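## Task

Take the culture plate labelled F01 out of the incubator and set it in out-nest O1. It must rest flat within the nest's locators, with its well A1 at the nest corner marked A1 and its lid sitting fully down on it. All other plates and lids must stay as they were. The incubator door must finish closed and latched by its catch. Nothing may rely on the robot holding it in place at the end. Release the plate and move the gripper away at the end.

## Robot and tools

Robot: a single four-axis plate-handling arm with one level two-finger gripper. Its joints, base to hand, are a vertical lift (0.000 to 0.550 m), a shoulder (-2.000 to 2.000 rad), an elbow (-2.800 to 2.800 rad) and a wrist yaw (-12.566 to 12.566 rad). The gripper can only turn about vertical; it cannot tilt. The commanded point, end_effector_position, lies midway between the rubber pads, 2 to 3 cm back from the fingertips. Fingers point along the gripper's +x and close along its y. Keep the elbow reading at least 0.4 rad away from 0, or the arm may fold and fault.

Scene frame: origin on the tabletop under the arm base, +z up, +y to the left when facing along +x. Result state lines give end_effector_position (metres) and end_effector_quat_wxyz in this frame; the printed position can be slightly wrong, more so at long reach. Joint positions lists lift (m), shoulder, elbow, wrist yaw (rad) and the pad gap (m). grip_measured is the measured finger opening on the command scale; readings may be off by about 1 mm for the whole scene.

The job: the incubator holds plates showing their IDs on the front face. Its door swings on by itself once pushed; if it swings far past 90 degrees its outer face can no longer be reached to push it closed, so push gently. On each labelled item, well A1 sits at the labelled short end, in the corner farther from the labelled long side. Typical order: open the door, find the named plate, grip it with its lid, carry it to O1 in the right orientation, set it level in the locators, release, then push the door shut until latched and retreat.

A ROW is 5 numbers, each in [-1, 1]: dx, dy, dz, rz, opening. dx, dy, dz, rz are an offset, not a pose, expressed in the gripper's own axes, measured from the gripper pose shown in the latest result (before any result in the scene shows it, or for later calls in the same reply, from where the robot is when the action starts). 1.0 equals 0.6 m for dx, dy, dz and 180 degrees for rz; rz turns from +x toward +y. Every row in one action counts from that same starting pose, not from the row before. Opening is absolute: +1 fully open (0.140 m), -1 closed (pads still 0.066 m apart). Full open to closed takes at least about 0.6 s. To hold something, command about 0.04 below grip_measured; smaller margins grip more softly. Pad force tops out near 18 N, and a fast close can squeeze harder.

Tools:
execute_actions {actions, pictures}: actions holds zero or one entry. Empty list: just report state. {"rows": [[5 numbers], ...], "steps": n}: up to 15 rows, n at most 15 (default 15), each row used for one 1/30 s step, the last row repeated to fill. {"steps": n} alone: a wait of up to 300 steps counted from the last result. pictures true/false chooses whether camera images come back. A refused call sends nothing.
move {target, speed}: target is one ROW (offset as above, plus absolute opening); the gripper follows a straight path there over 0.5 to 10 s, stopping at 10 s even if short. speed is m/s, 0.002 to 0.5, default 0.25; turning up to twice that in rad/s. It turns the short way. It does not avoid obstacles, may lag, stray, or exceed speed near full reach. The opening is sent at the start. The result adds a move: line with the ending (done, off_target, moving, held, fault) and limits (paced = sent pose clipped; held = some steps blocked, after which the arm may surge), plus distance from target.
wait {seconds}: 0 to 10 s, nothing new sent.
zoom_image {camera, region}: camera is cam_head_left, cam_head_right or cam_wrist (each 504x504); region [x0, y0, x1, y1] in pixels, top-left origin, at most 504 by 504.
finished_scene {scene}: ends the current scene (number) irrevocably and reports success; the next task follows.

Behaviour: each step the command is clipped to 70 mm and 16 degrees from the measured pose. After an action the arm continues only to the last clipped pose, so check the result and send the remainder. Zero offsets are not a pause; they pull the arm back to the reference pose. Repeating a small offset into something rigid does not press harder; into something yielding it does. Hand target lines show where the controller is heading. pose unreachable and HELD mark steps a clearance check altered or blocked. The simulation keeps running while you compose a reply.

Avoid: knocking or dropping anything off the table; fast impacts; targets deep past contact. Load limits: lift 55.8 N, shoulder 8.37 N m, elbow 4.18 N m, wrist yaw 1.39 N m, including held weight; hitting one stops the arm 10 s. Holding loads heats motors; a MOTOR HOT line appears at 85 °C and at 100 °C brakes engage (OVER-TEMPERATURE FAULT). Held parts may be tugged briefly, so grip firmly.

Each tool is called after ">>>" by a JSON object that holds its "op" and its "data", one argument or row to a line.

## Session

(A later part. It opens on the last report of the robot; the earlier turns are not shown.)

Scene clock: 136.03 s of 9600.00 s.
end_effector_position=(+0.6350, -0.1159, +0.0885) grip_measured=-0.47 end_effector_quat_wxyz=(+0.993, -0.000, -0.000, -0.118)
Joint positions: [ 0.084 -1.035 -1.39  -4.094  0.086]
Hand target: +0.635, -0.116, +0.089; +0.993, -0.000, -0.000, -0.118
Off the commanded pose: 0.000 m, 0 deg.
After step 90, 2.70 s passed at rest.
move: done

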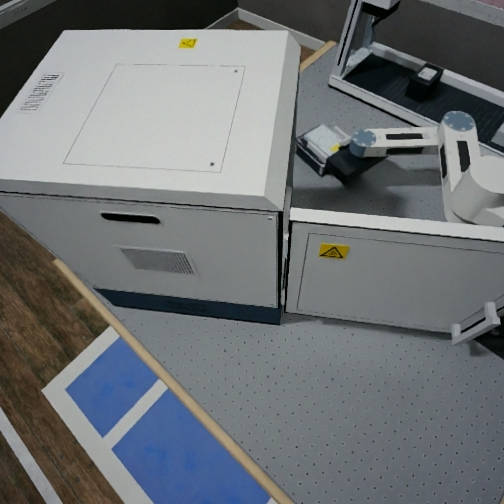

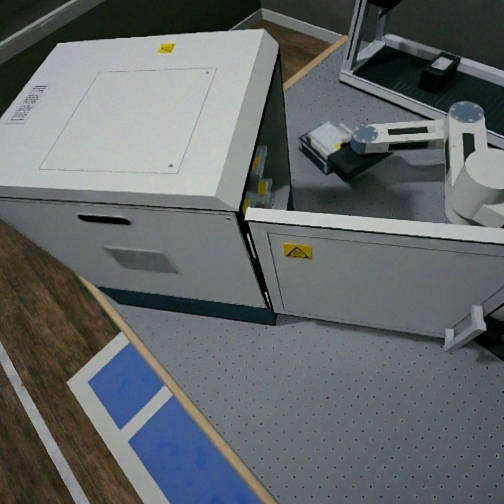

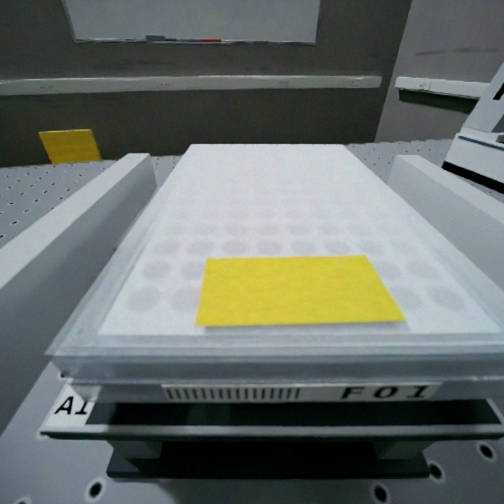

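Overrotated slightly; go forward.

>>> {"op": "move", "data": {
  "target": [0.03,0.004,-0.017,0.004,-0.52],
  "speed": 0.03
}}

>>> {"op": "zoom_image", "data": {
  "camera": "cam_wrist",
  "region": [0,340,504,504]
}}

Scene clock: 141.73 s of 9600.00 s.
end_effector_position=(+0.6530, -0.1179, +0.0783) grip_measured=-0.47 end_effector_quat_wxyz=(+0.994, -0.000, -0.000, -0.112)
Joint positions: [ 0.073 -0.995 -1.483 -4.03   0.086]
Hand target: +0.653, -0.118, +0.078; +0.994, -0.000, -0.000, -0.111
Off the commanded pose: 0.000 m, 0 deg.
After step 90, 1.77 s passed at rest.
move: done

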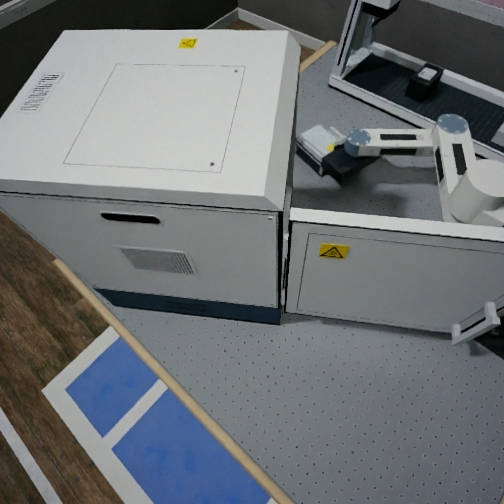

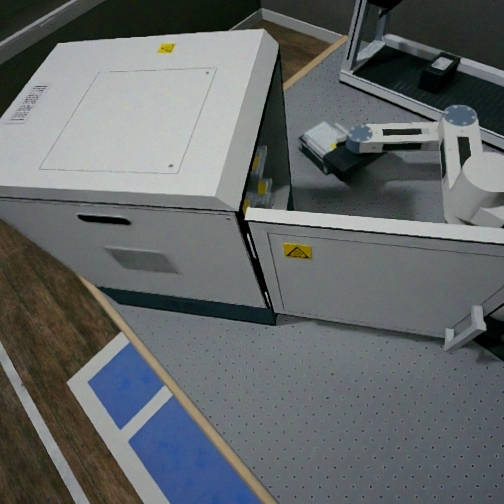

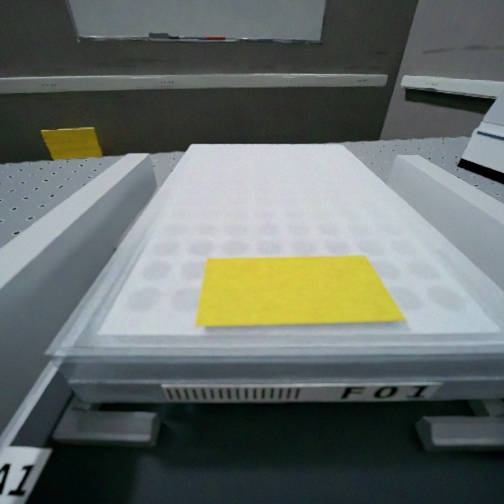

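Region (0, 340, 504, 504) of cam_wrist's 504x504 image, scaled by 1.000; it fills the top 164 rows of this view, and the rest is white.

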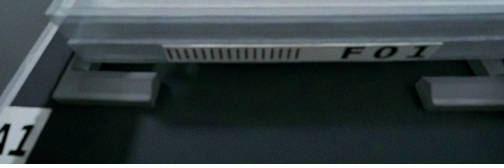

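>>> {"op": "move", "data": {
  "target": [0.002,0.002,-0.008,-0.0035,-0.52],
  "speed": 0.01
}}

>>> {"op": "zoom_image", "data": {
  "camera": "cam_wrist",
  "region": [0,350,200,470]
}}

>>> {"op": "zoom_image", "data": {
  "camera": "cam_head_right",
  "region": [285,105,375,185]
}}

Scene clock: 151.63 s of 9600.00 s.
end_effector_position=(+0.6544, -0.1171, +0.0734) grip_measured=-0.47 end_effector_quat_wxyz=(+0.993, -0.000, -0.000, -0.117)
Joint positions: [ 0.068 -0.985 -1.489 -4.045  0.086]
Hand target: +0.654, -0.117, +0.073; +0.993, -0.000, -0.000, -0.117
Off the commanded pose: 0.000 m, 0 deg.
After step 90, 6.13 s passed at rest.
move: done

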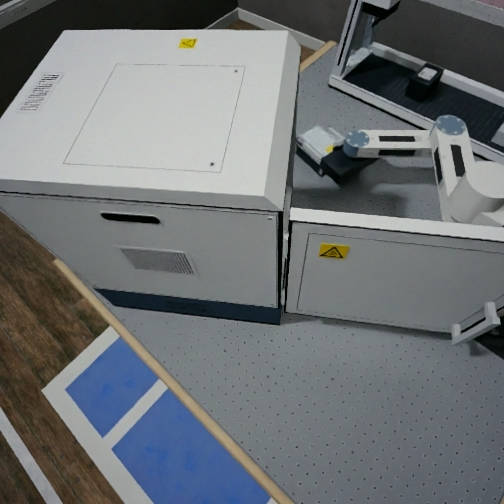

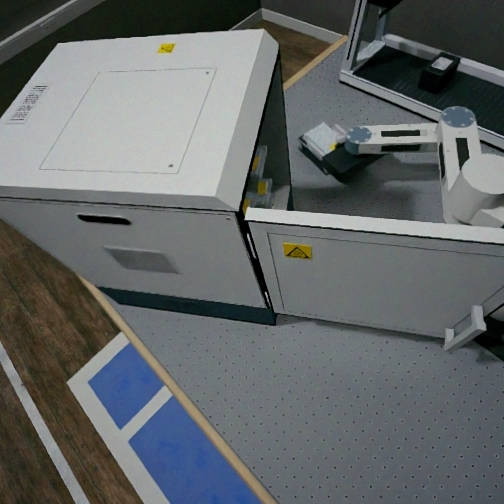

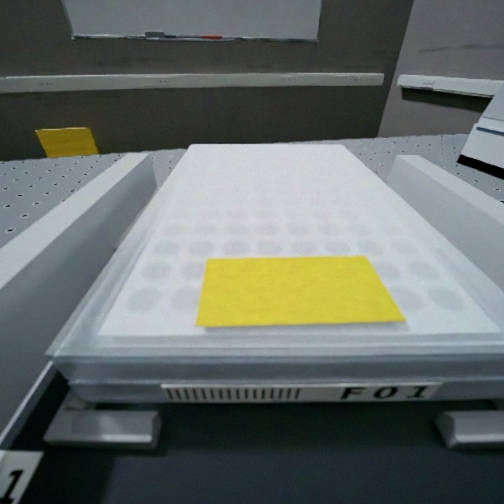

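Region (0, 350, 200, 470) of cam_wrist's 504x504 image, scaled by 2.520, with more detail than that image has; it fills the top 302 rows of this view, and the rest is white.

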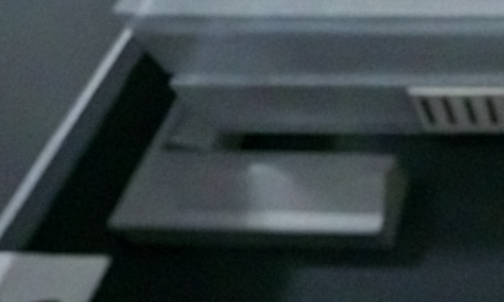

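Region (285, 105, 375, 185) of cam_head_right's 504x504 image, scaled by 5.600, with more detail than that image has.

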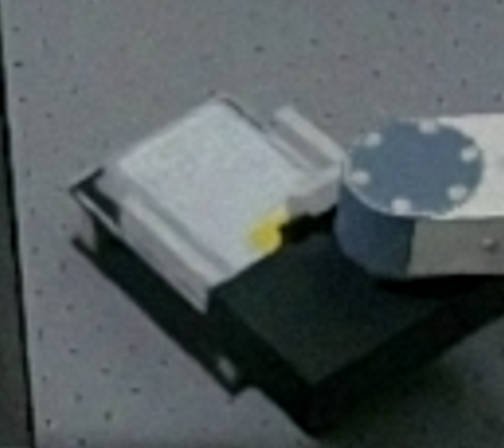

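>>> {"op": "move", "data": {
  "target": [0.002,0,-0.007,0,-0.52],
  "speed": 0.006
}}

>>> {"op": "zoom_image", "data": {
  "camera": "cam_wrist",
  "region": [0,350,200,470]
}}

Scene clock: 158.60 s of 9600.00 s.
end_effector_position=(+0.6549, -0.1176, +0.0702) grip_measured=-0.47 end_effector_quat_wxyz=(+0.993, -0.000, -0.000, -0.118)
Joint positions: [ 0.065 -0.984 -1.492 -4.045  0.086]
Hand target: +0.656, -0.117, +0.069; +0.993, -0.000, -0.000, -0.117
Off the commanded pose: 0.001 m, 0 deg.
After step 90, 3.03 s passed at rest.
move: done

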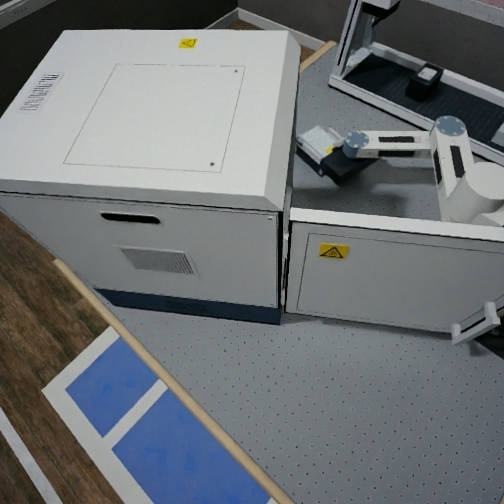

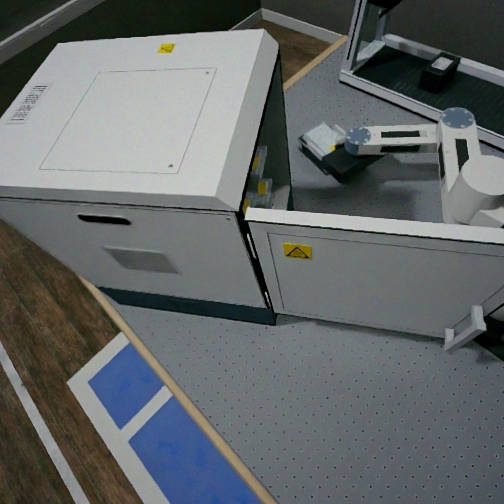

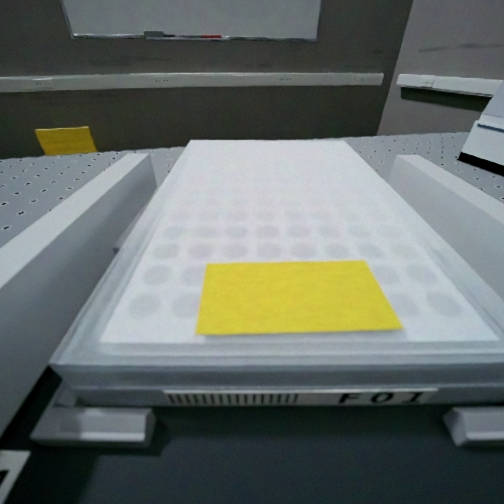

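Region (0, 350, 200, 470) of cam_wrist's 504x504 image, scaled by 2.520, with more detail than that image has; it fills the top 302 rows of this view, and the rest is white.

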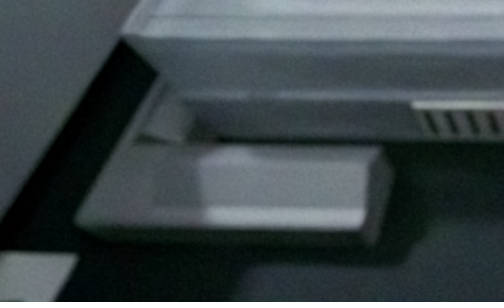

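The far end is riding a chamfer; back off.

>>> {"op": "move", "data": {
  "target": [-0.002,-0.0007,0,-0.001,-0.52],
  "speed": 0.004
}}

>>> {"op": "move", "data": {
  "target": [0,0,-0.0025,0,-0.52],
  "speed": 0.004
}}

Scene clock: 163.70 s of 9600.00 s.
end_effector_position=(+0.6536, -0.1178, +0.0703) grip_measured=-0.47 end_effector_quat_wxyz=(+0.993, -0.000, -0.000, -0.120)
Joint positions: [ 0.065 -0.986 -1.485 -4.052  0.086]
Hand target: +0.654, -0.118, +0.070; +0.993, -0.000, -0.000, -0.120
Off the commanded pose: 0.000 m, 0 deg.
After step 90, 1.40 s passed at rest.
move: done

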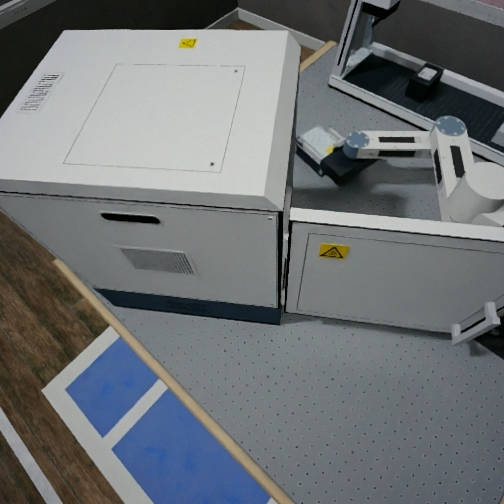

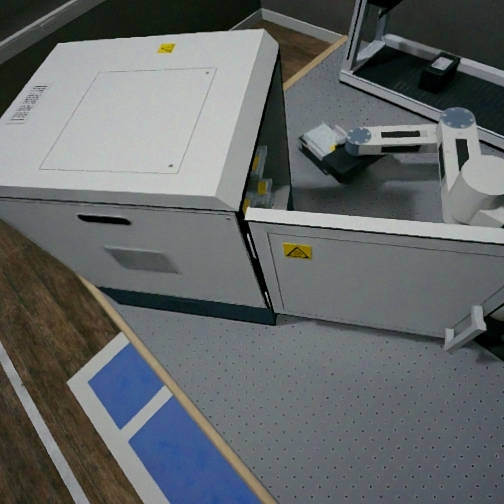

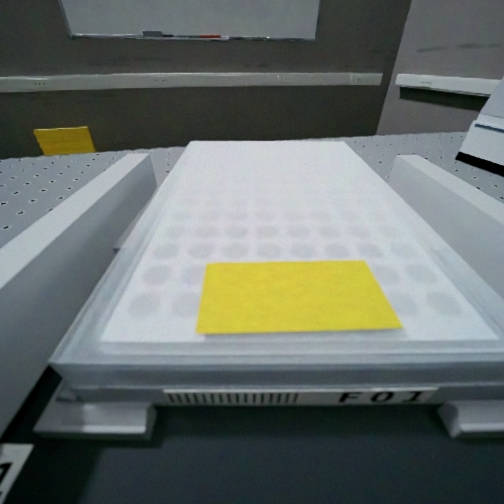

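Scene clock: 164.40 s of 9600.00 s.
end_effector_position=(+0.6535, -0.1177, +0.0690) grip_measured=-0.47 end_effector_quat_wxyz=(+0.993, -0.000, -0.000, -0.120)
Joint positions: [ 0.064 -0.986 -1.485 -4.054  0.086]
Hand target: +0.654, -0.118, +0.069; +0.993, -0.000, -0.000, -0.120
Off the commanded pose: 0.000 m, 0 deg.
move: done

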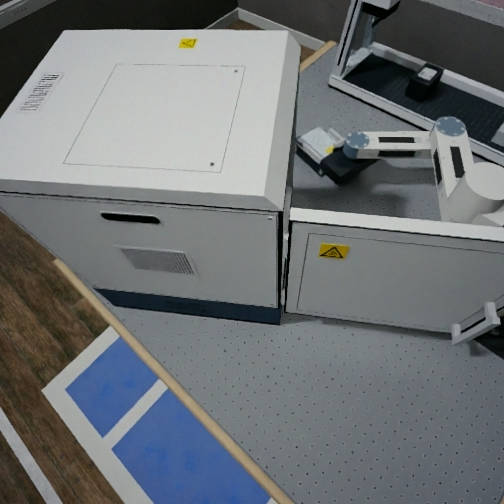

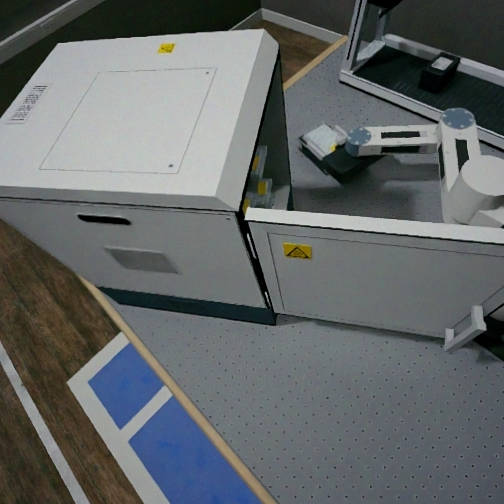

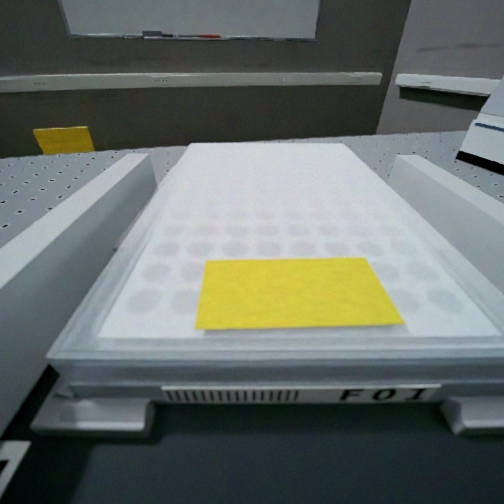

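>>> {"op": "move", "data": {
  "target": [0,0,0,0,0.2]
}}

>>> {"op": "move", "data": {
  "target": [-0.12,0,0.08,0,0.2],
  "speed": 0.08
}}

>>> {"op": "zoom_image", "data": {
  "camera": "cam_wrist",
  "region": [120,130,440,400]
}}

Scene clock: 171.33 s of 9600.00 s.
end_effector_position=(+0.6535, -0.1177, +0.0691) grip_measured=+0.20 end_effector_quat_wxyz=(+0.993, -0.000, -0.000, -0.120)
Joint positions: [ 0.064 -0.986 -1.485 -4.054  0.11 ]
Hand target: +0.653, -0.118, +0.069; +0.993, -0.000, -0.000, -0.120
Off the commanded pose: 0.000 m, 0 deg.
After step 90, 3.43 s passed at rest.
move: done

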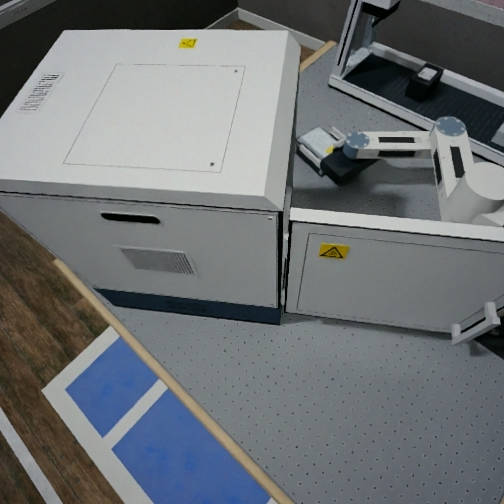

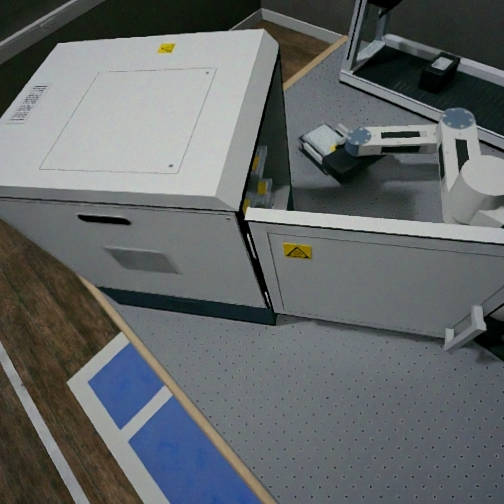

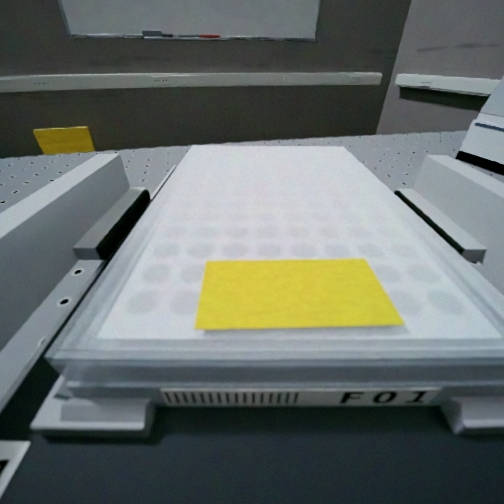

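Scene clock: 172.70 s of 9600.00 s.
end_effector_position=(+0.5835, -0.1003, +0.1171) grip_measured=+0.20 end_effector_quat_wxyz=(+0.993, -0.000, -0.000, -0.120)
Joint positions: [ 0.112 -1.126 -1.131 -4.267  0.11 ]
Hand target: +0.584, -0.100, +0.117; +0.993, -0.000, -0.000, -0.120
Off the commanded pose: 0.000 m, 0 deg.
move: done

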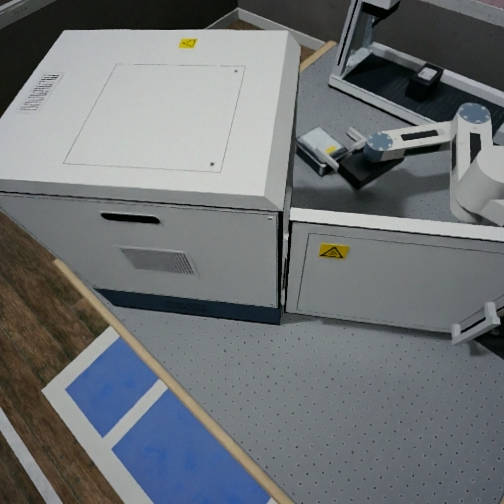

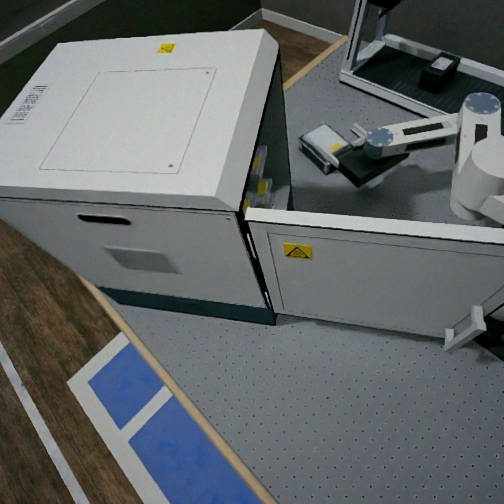

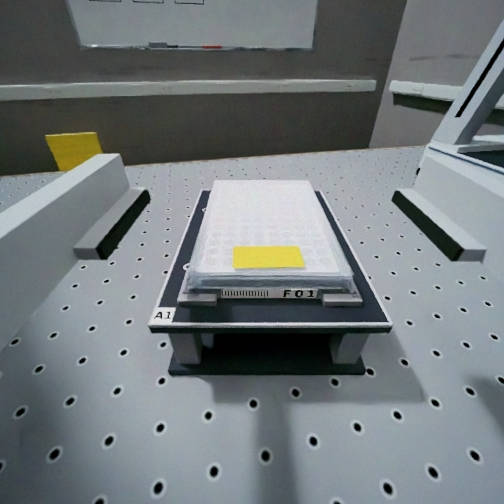

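Region (120, 130, 440, 400) of cam_wrist's 504x504 image, scaled by 1.575, with more detail than that image has; it fills the top 425 rows of this view, and the rest is white.

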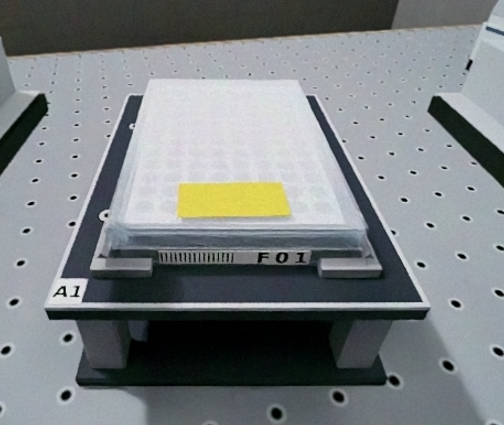

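>>> {"op": "move", "data": {
  "target": [-0.05,0,0.71,0,-1]
}}

>>> {"op": "move", "data": {
  "target": [-0.53,0.347,0,0.763,-1]
}}

Scene clock: 183.50 s of 9600.00 s.
end_effector_position=(+0.5545, -0.0931, +0.5432) grip_measured=-0.99 end_effector_quat_wxyz=(+0.993, -0.000, -0.000, -0.120)
Joint positions: [ 0.538 -1.173 -0.995 -4.355  0.066]
Hand target: +0.554, -0.093, +0.543; +0.993, -0.000, -0.000, -0.120
Off the commanded pose: 0.000 m, 0 deg.
After step 90, 5.67 s passed at rest.
move: done

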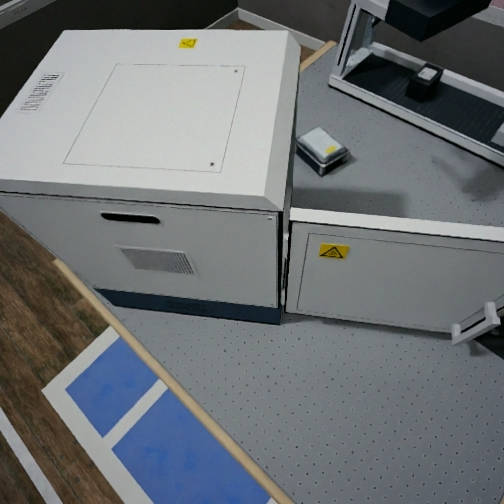

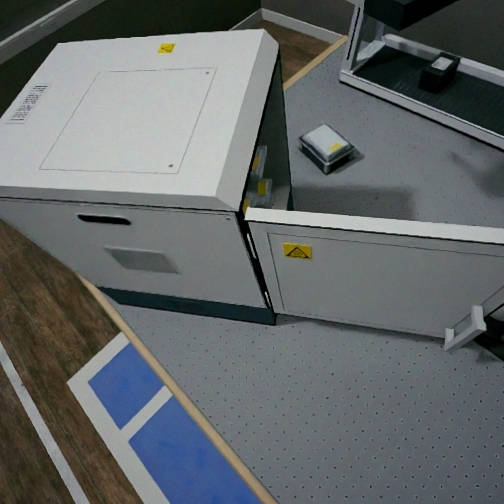

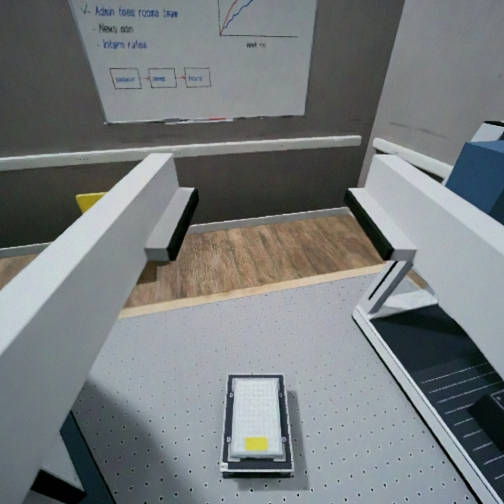

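Scene clock: 188.63 s of 9600.00 s.
end_effector_position=(+0.2952, +0.1848, +0.5432) grip_measured=-0.99 end_effector_quat_wxyz=(+0.473, -0.000, -0.000, +0.881)
Joint positions: [ 0.538 -0.655 -0.814 -2.658  0.066]
Hand target: +0.295, +0.185, +0.543; +0.473, -0.000, -0.000, +0.881
Off the commanded pose: 0.000 m, 0 deg.
move: done

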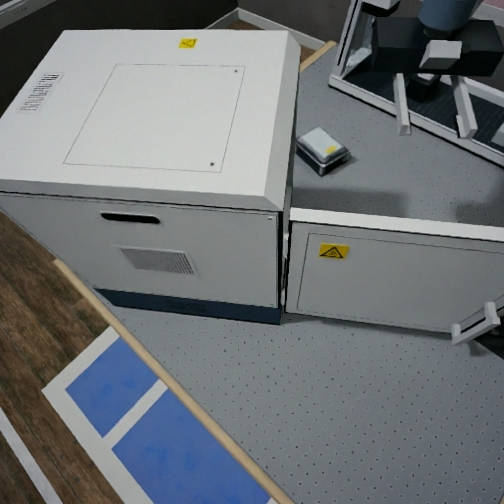

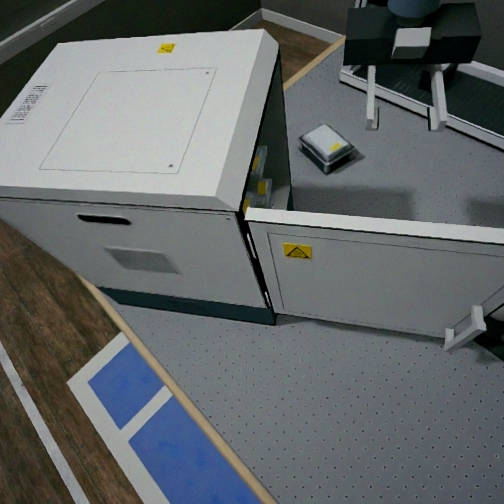

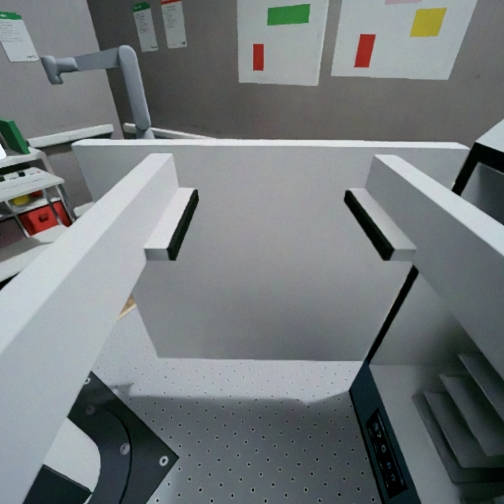

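>>> {"op": "move", "data": {
  "target": [0,0,0.018,0,-1]
}}

>>> {"op": "move", "data": {
  "target": [0.15,0,0,0,-1],
  "speed": 0.1
}}

Scene clock: 196.70 s of 9600.00 s.
end_effector_position=(+0.2952, +0.1848, +0.5539) grip_measured=-0.99 end_effector_quat_wxyz=(+0.473, -0.000, -0.000, +0.881)
Joint positions: [ 0.549 -0.655 -0.814 -2.658  0.066]
Hand target: +0.295, +0.185, +0.554; +0.473, -0.000, -0.000, +0.881
Off the commanded pose: 0.000 m, 0 deg.
After step 90, 4.37 s passed at rest.
move: done

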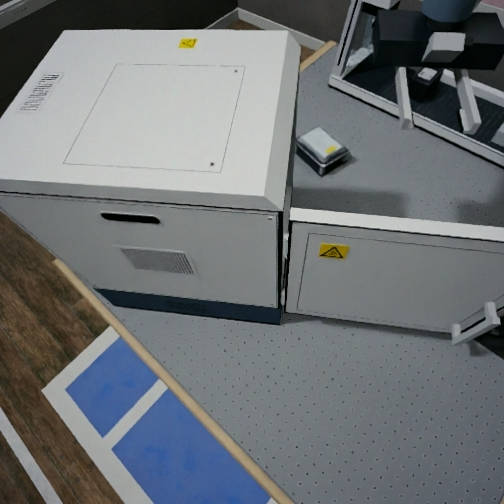

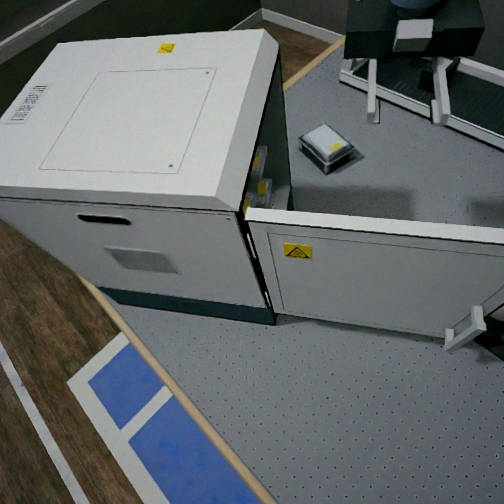

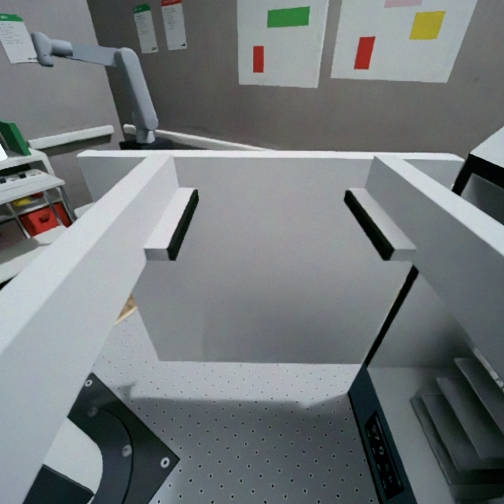

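Scene clock: 197.93 s of 9600.00 s.
end_effector_position=(+0.2453, +0.2598, +0.5539) grip_measured=-0.99 end_effector_quat_wxyz=(+0.472, -0.000, -0.000, +0.881)
Joint positions: [ 0.549 -0.221 -0.8   -3.104  0.066]
Hand target: +0.245, +0.260, +0.554; +0.473, -0.000, -0.000, +0.881
Off the commanded pose: 0.000 m, 0 deg.
move: done

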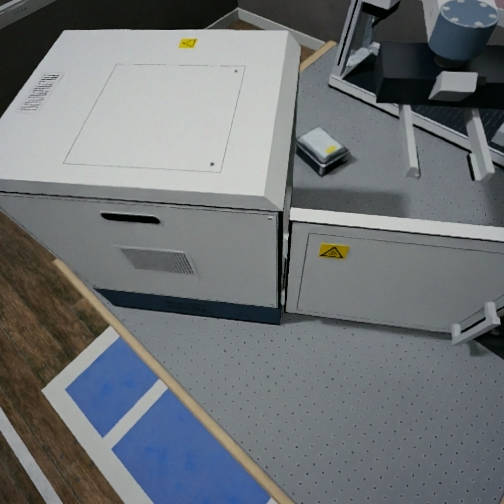

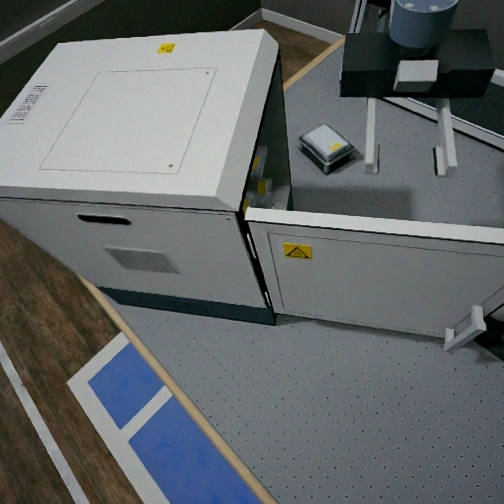

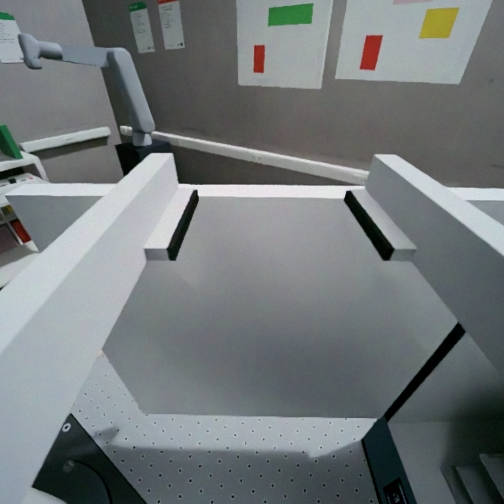

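>>> {"op": "move", "data": {
  "target": [0.29,0.17,0,-0.5,-1],
  "speed": 0.2
}}

Scene clock: 205.93 s of 9600.00 s.
end_effector_position=(+0.0642, +0.3484, +0.5540) grip_measured=-0.99 end_effector_quat_wxyz=(+0.957, -0.000, -0.000, +0.289)
Joint positions: [ 0.549  1.526 -1.49  -5.733  0.066]
Hand target: +0.064, +0.348, +0.554; +0.957, -0.000, -0.000, +0.289
Off the commanded pose: 0.000 m, 0 deg.
After step 90, 0.77 s passed at rest.
move: done

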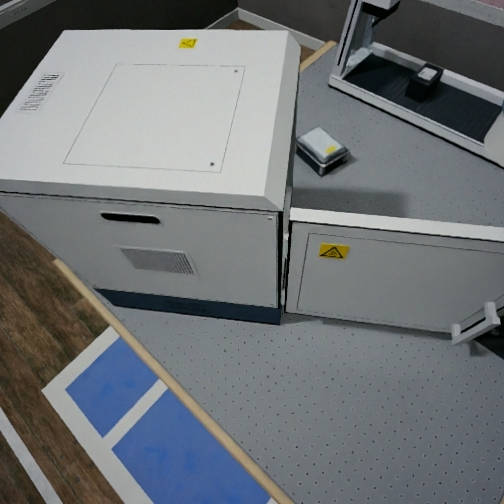

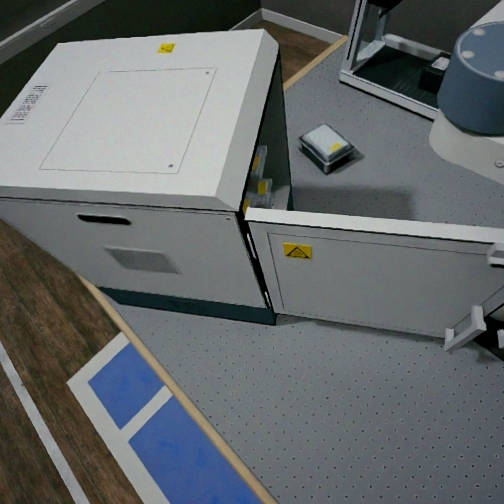

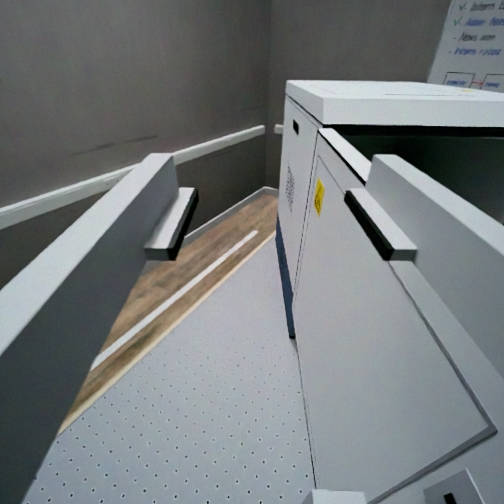

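>>> {"op": "move", "data": {
  "target": [0,0,-0.06,-0.08,-1],
  "speed": 0.05
}}

>>> {"op": "move", "data": {
  "target": [0.12,-0.2,0,0,-1],
  "speed": 0.04
}}

Scene clock: 213.50 s of 9600.00 s.
end_effector_position=(+0.0643, +0.3485, +0.5179) grip_measured=-0.99 end_effector_quat_wxyz=(+0.986, -0.000, -0.000, +0.167)
Joint positions: [ 0.513  1.585 -1.678 -5.854  0.066]
Hand target: +0.064, +0.348, +0.518; +0.986, -0.000, -0.000, +0.167
Off the commanded pose: 0.000 m, 0 deg.
After step 90, 1.83 s passed at rest.
move: done

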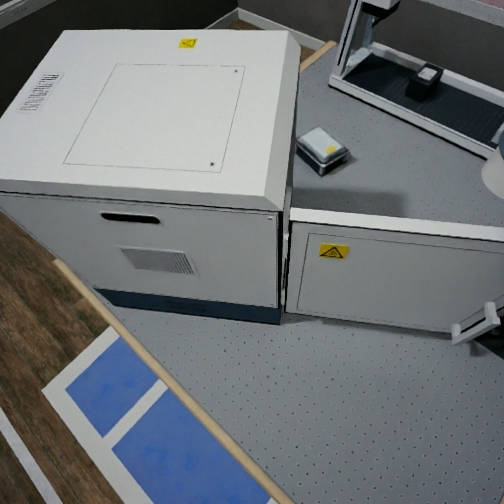

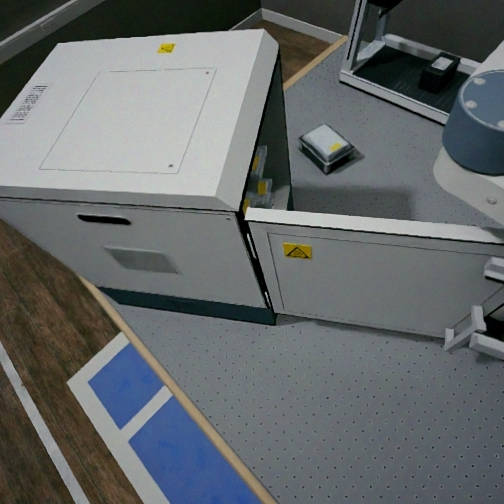

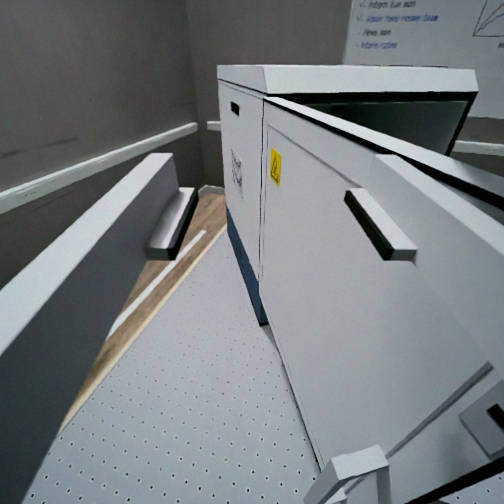

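Scene clock: 217.23 s of 9600.00 s.
end_effector_position=(+0.1717, +0.2588, +0.5179) grip_measured=-0.99 end_effector_quat_wxyz=(+0.986, -0.000, -0.000, +0.167)
Joint positions: [ 0.513  1.207 -1.002 -6.153  0.066]
Hand target: +0.172, +0.259, +0.518; +0.986, -0.000, -0.000, +0.167
Off the commanded pose: 0.000 m, 0 deg.
move: done

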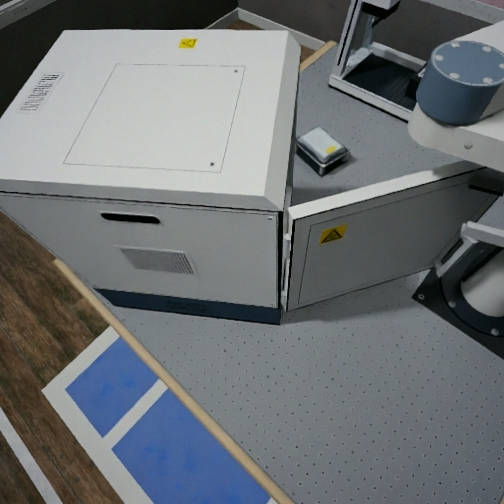

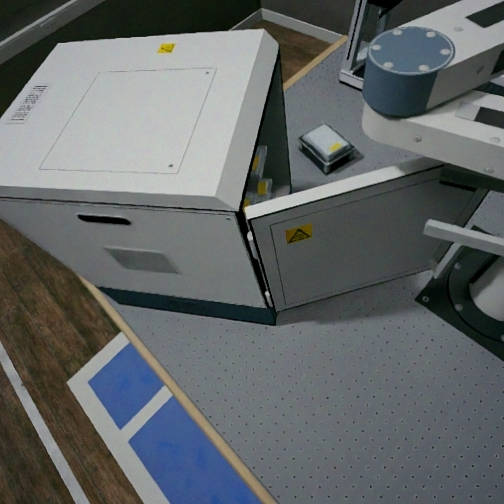

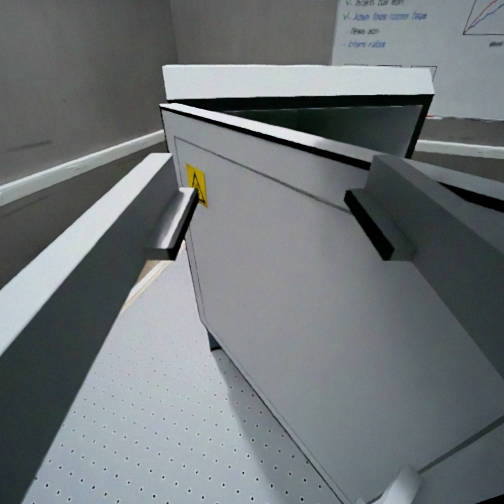

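>>> {"op": "move", "data": {
  "target": [0.327,-0.205,0,0.08,-1],
  "speed": 0.04
}}

>>> {"op": "move", "data": {
  "target": [0.06,-0.1,0,0,-1],
  "speed": 0.025
}}

Scene clock: 228.57 s of 9600.00 s.
end_effector_position=(+0.3974, +0.2072, +0.5179) grip_measured=-0.99 end_effector_quat_wxyz=(+0.957, -0.000, -0.000, +0.289)
Joint positions: [ 0.513 -0.137 -0.637 -4.922  0.066]
Hand target: +0.397, +0.207, +0.518; +0.957, -0.000, -0.000, +0.289
Off the commanded pose: 0.000 m, 0 deg.
After step 90, 2.27 s passed at rest.
move: done

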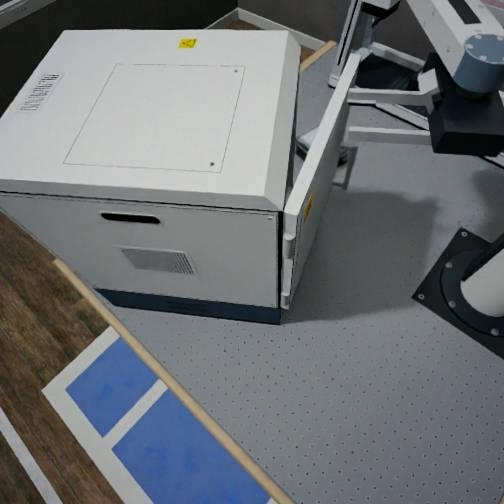

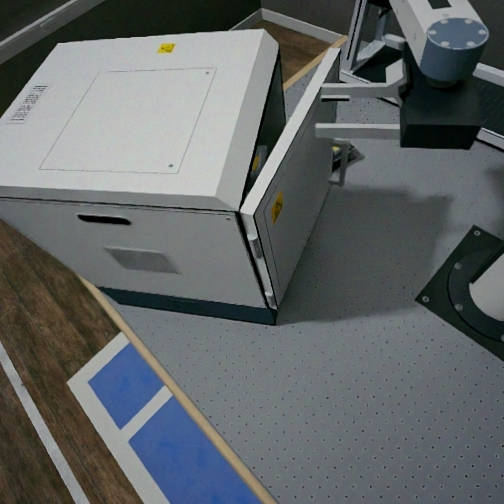

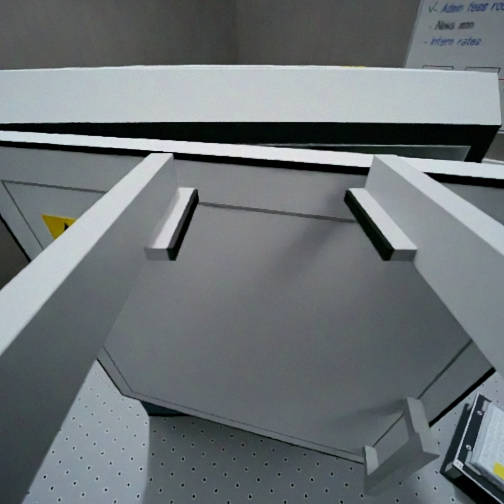

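Scene clock: 231.60 s of 9600.00 s.
end_effector_position=(+0.4605, +0.1772, +0.5179) grip_measured=-0.99 end_effector_quat_wxyz=(+0.957, -0.000, -0.000, +0.289)
Joint positions: [ 0.513 -0.468 -0.759 -4.47   0.066]
Hand target: +0.461, +0.177, +0.518; +0.957, -0.000, -0.000, +0.289
Off the commanded pose: 0.000 m, 0 deg.
move: done

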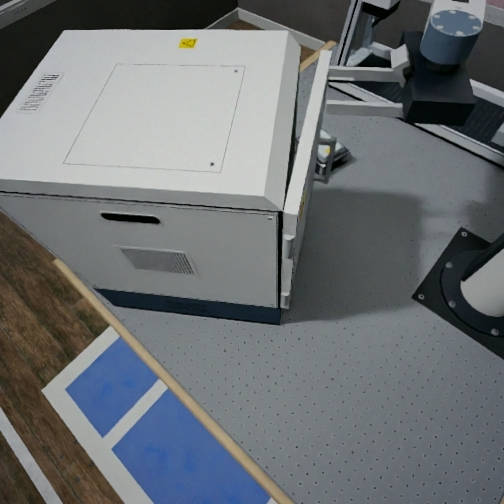

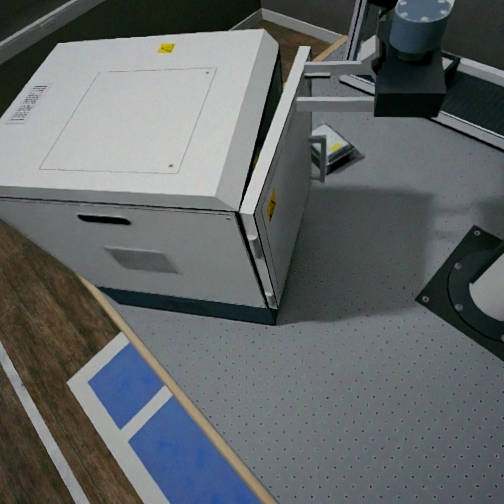

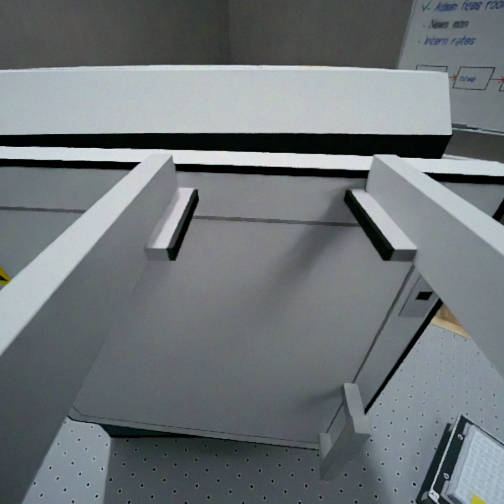

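>>> {"op": "move", "data": {
  "target": [0.05,0,0,0,-1],
  "speed": 0.015
}}

Scene clock: 236.33 s of 9600.00 s.
end_effector_position=(+0.4855, +0.1937, +0.5179) grip_measured=-0.99 end_effector_quat_wxyz=(+0.957, -0.000, -0.000, +0.289)
Joint positions: [ 0.513 -0.427 -0.887 -4.383  0.066]
Hand target: +0.485, +0.194, +0.518; +0.957, -0.000, -0.000, +0.289
Off the commanded pose: 0.000 m, 0 deg.
move: done

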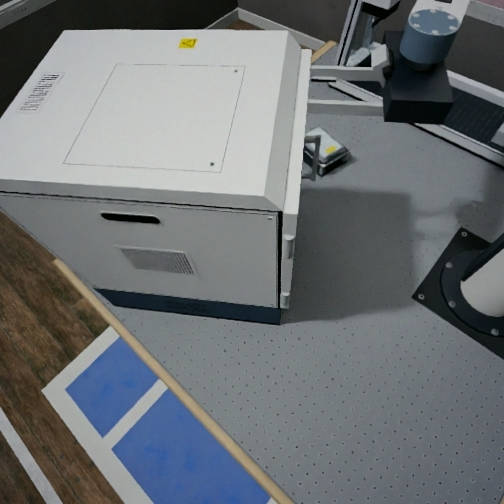

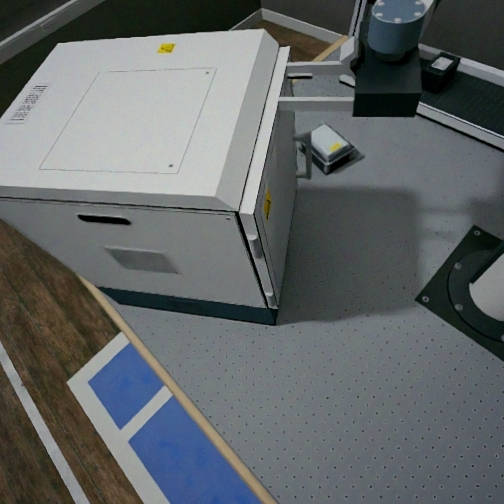

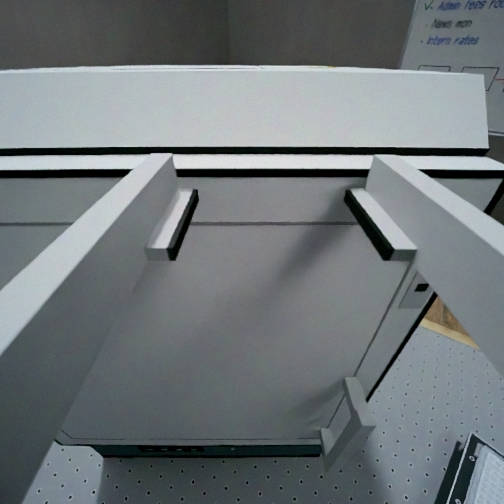

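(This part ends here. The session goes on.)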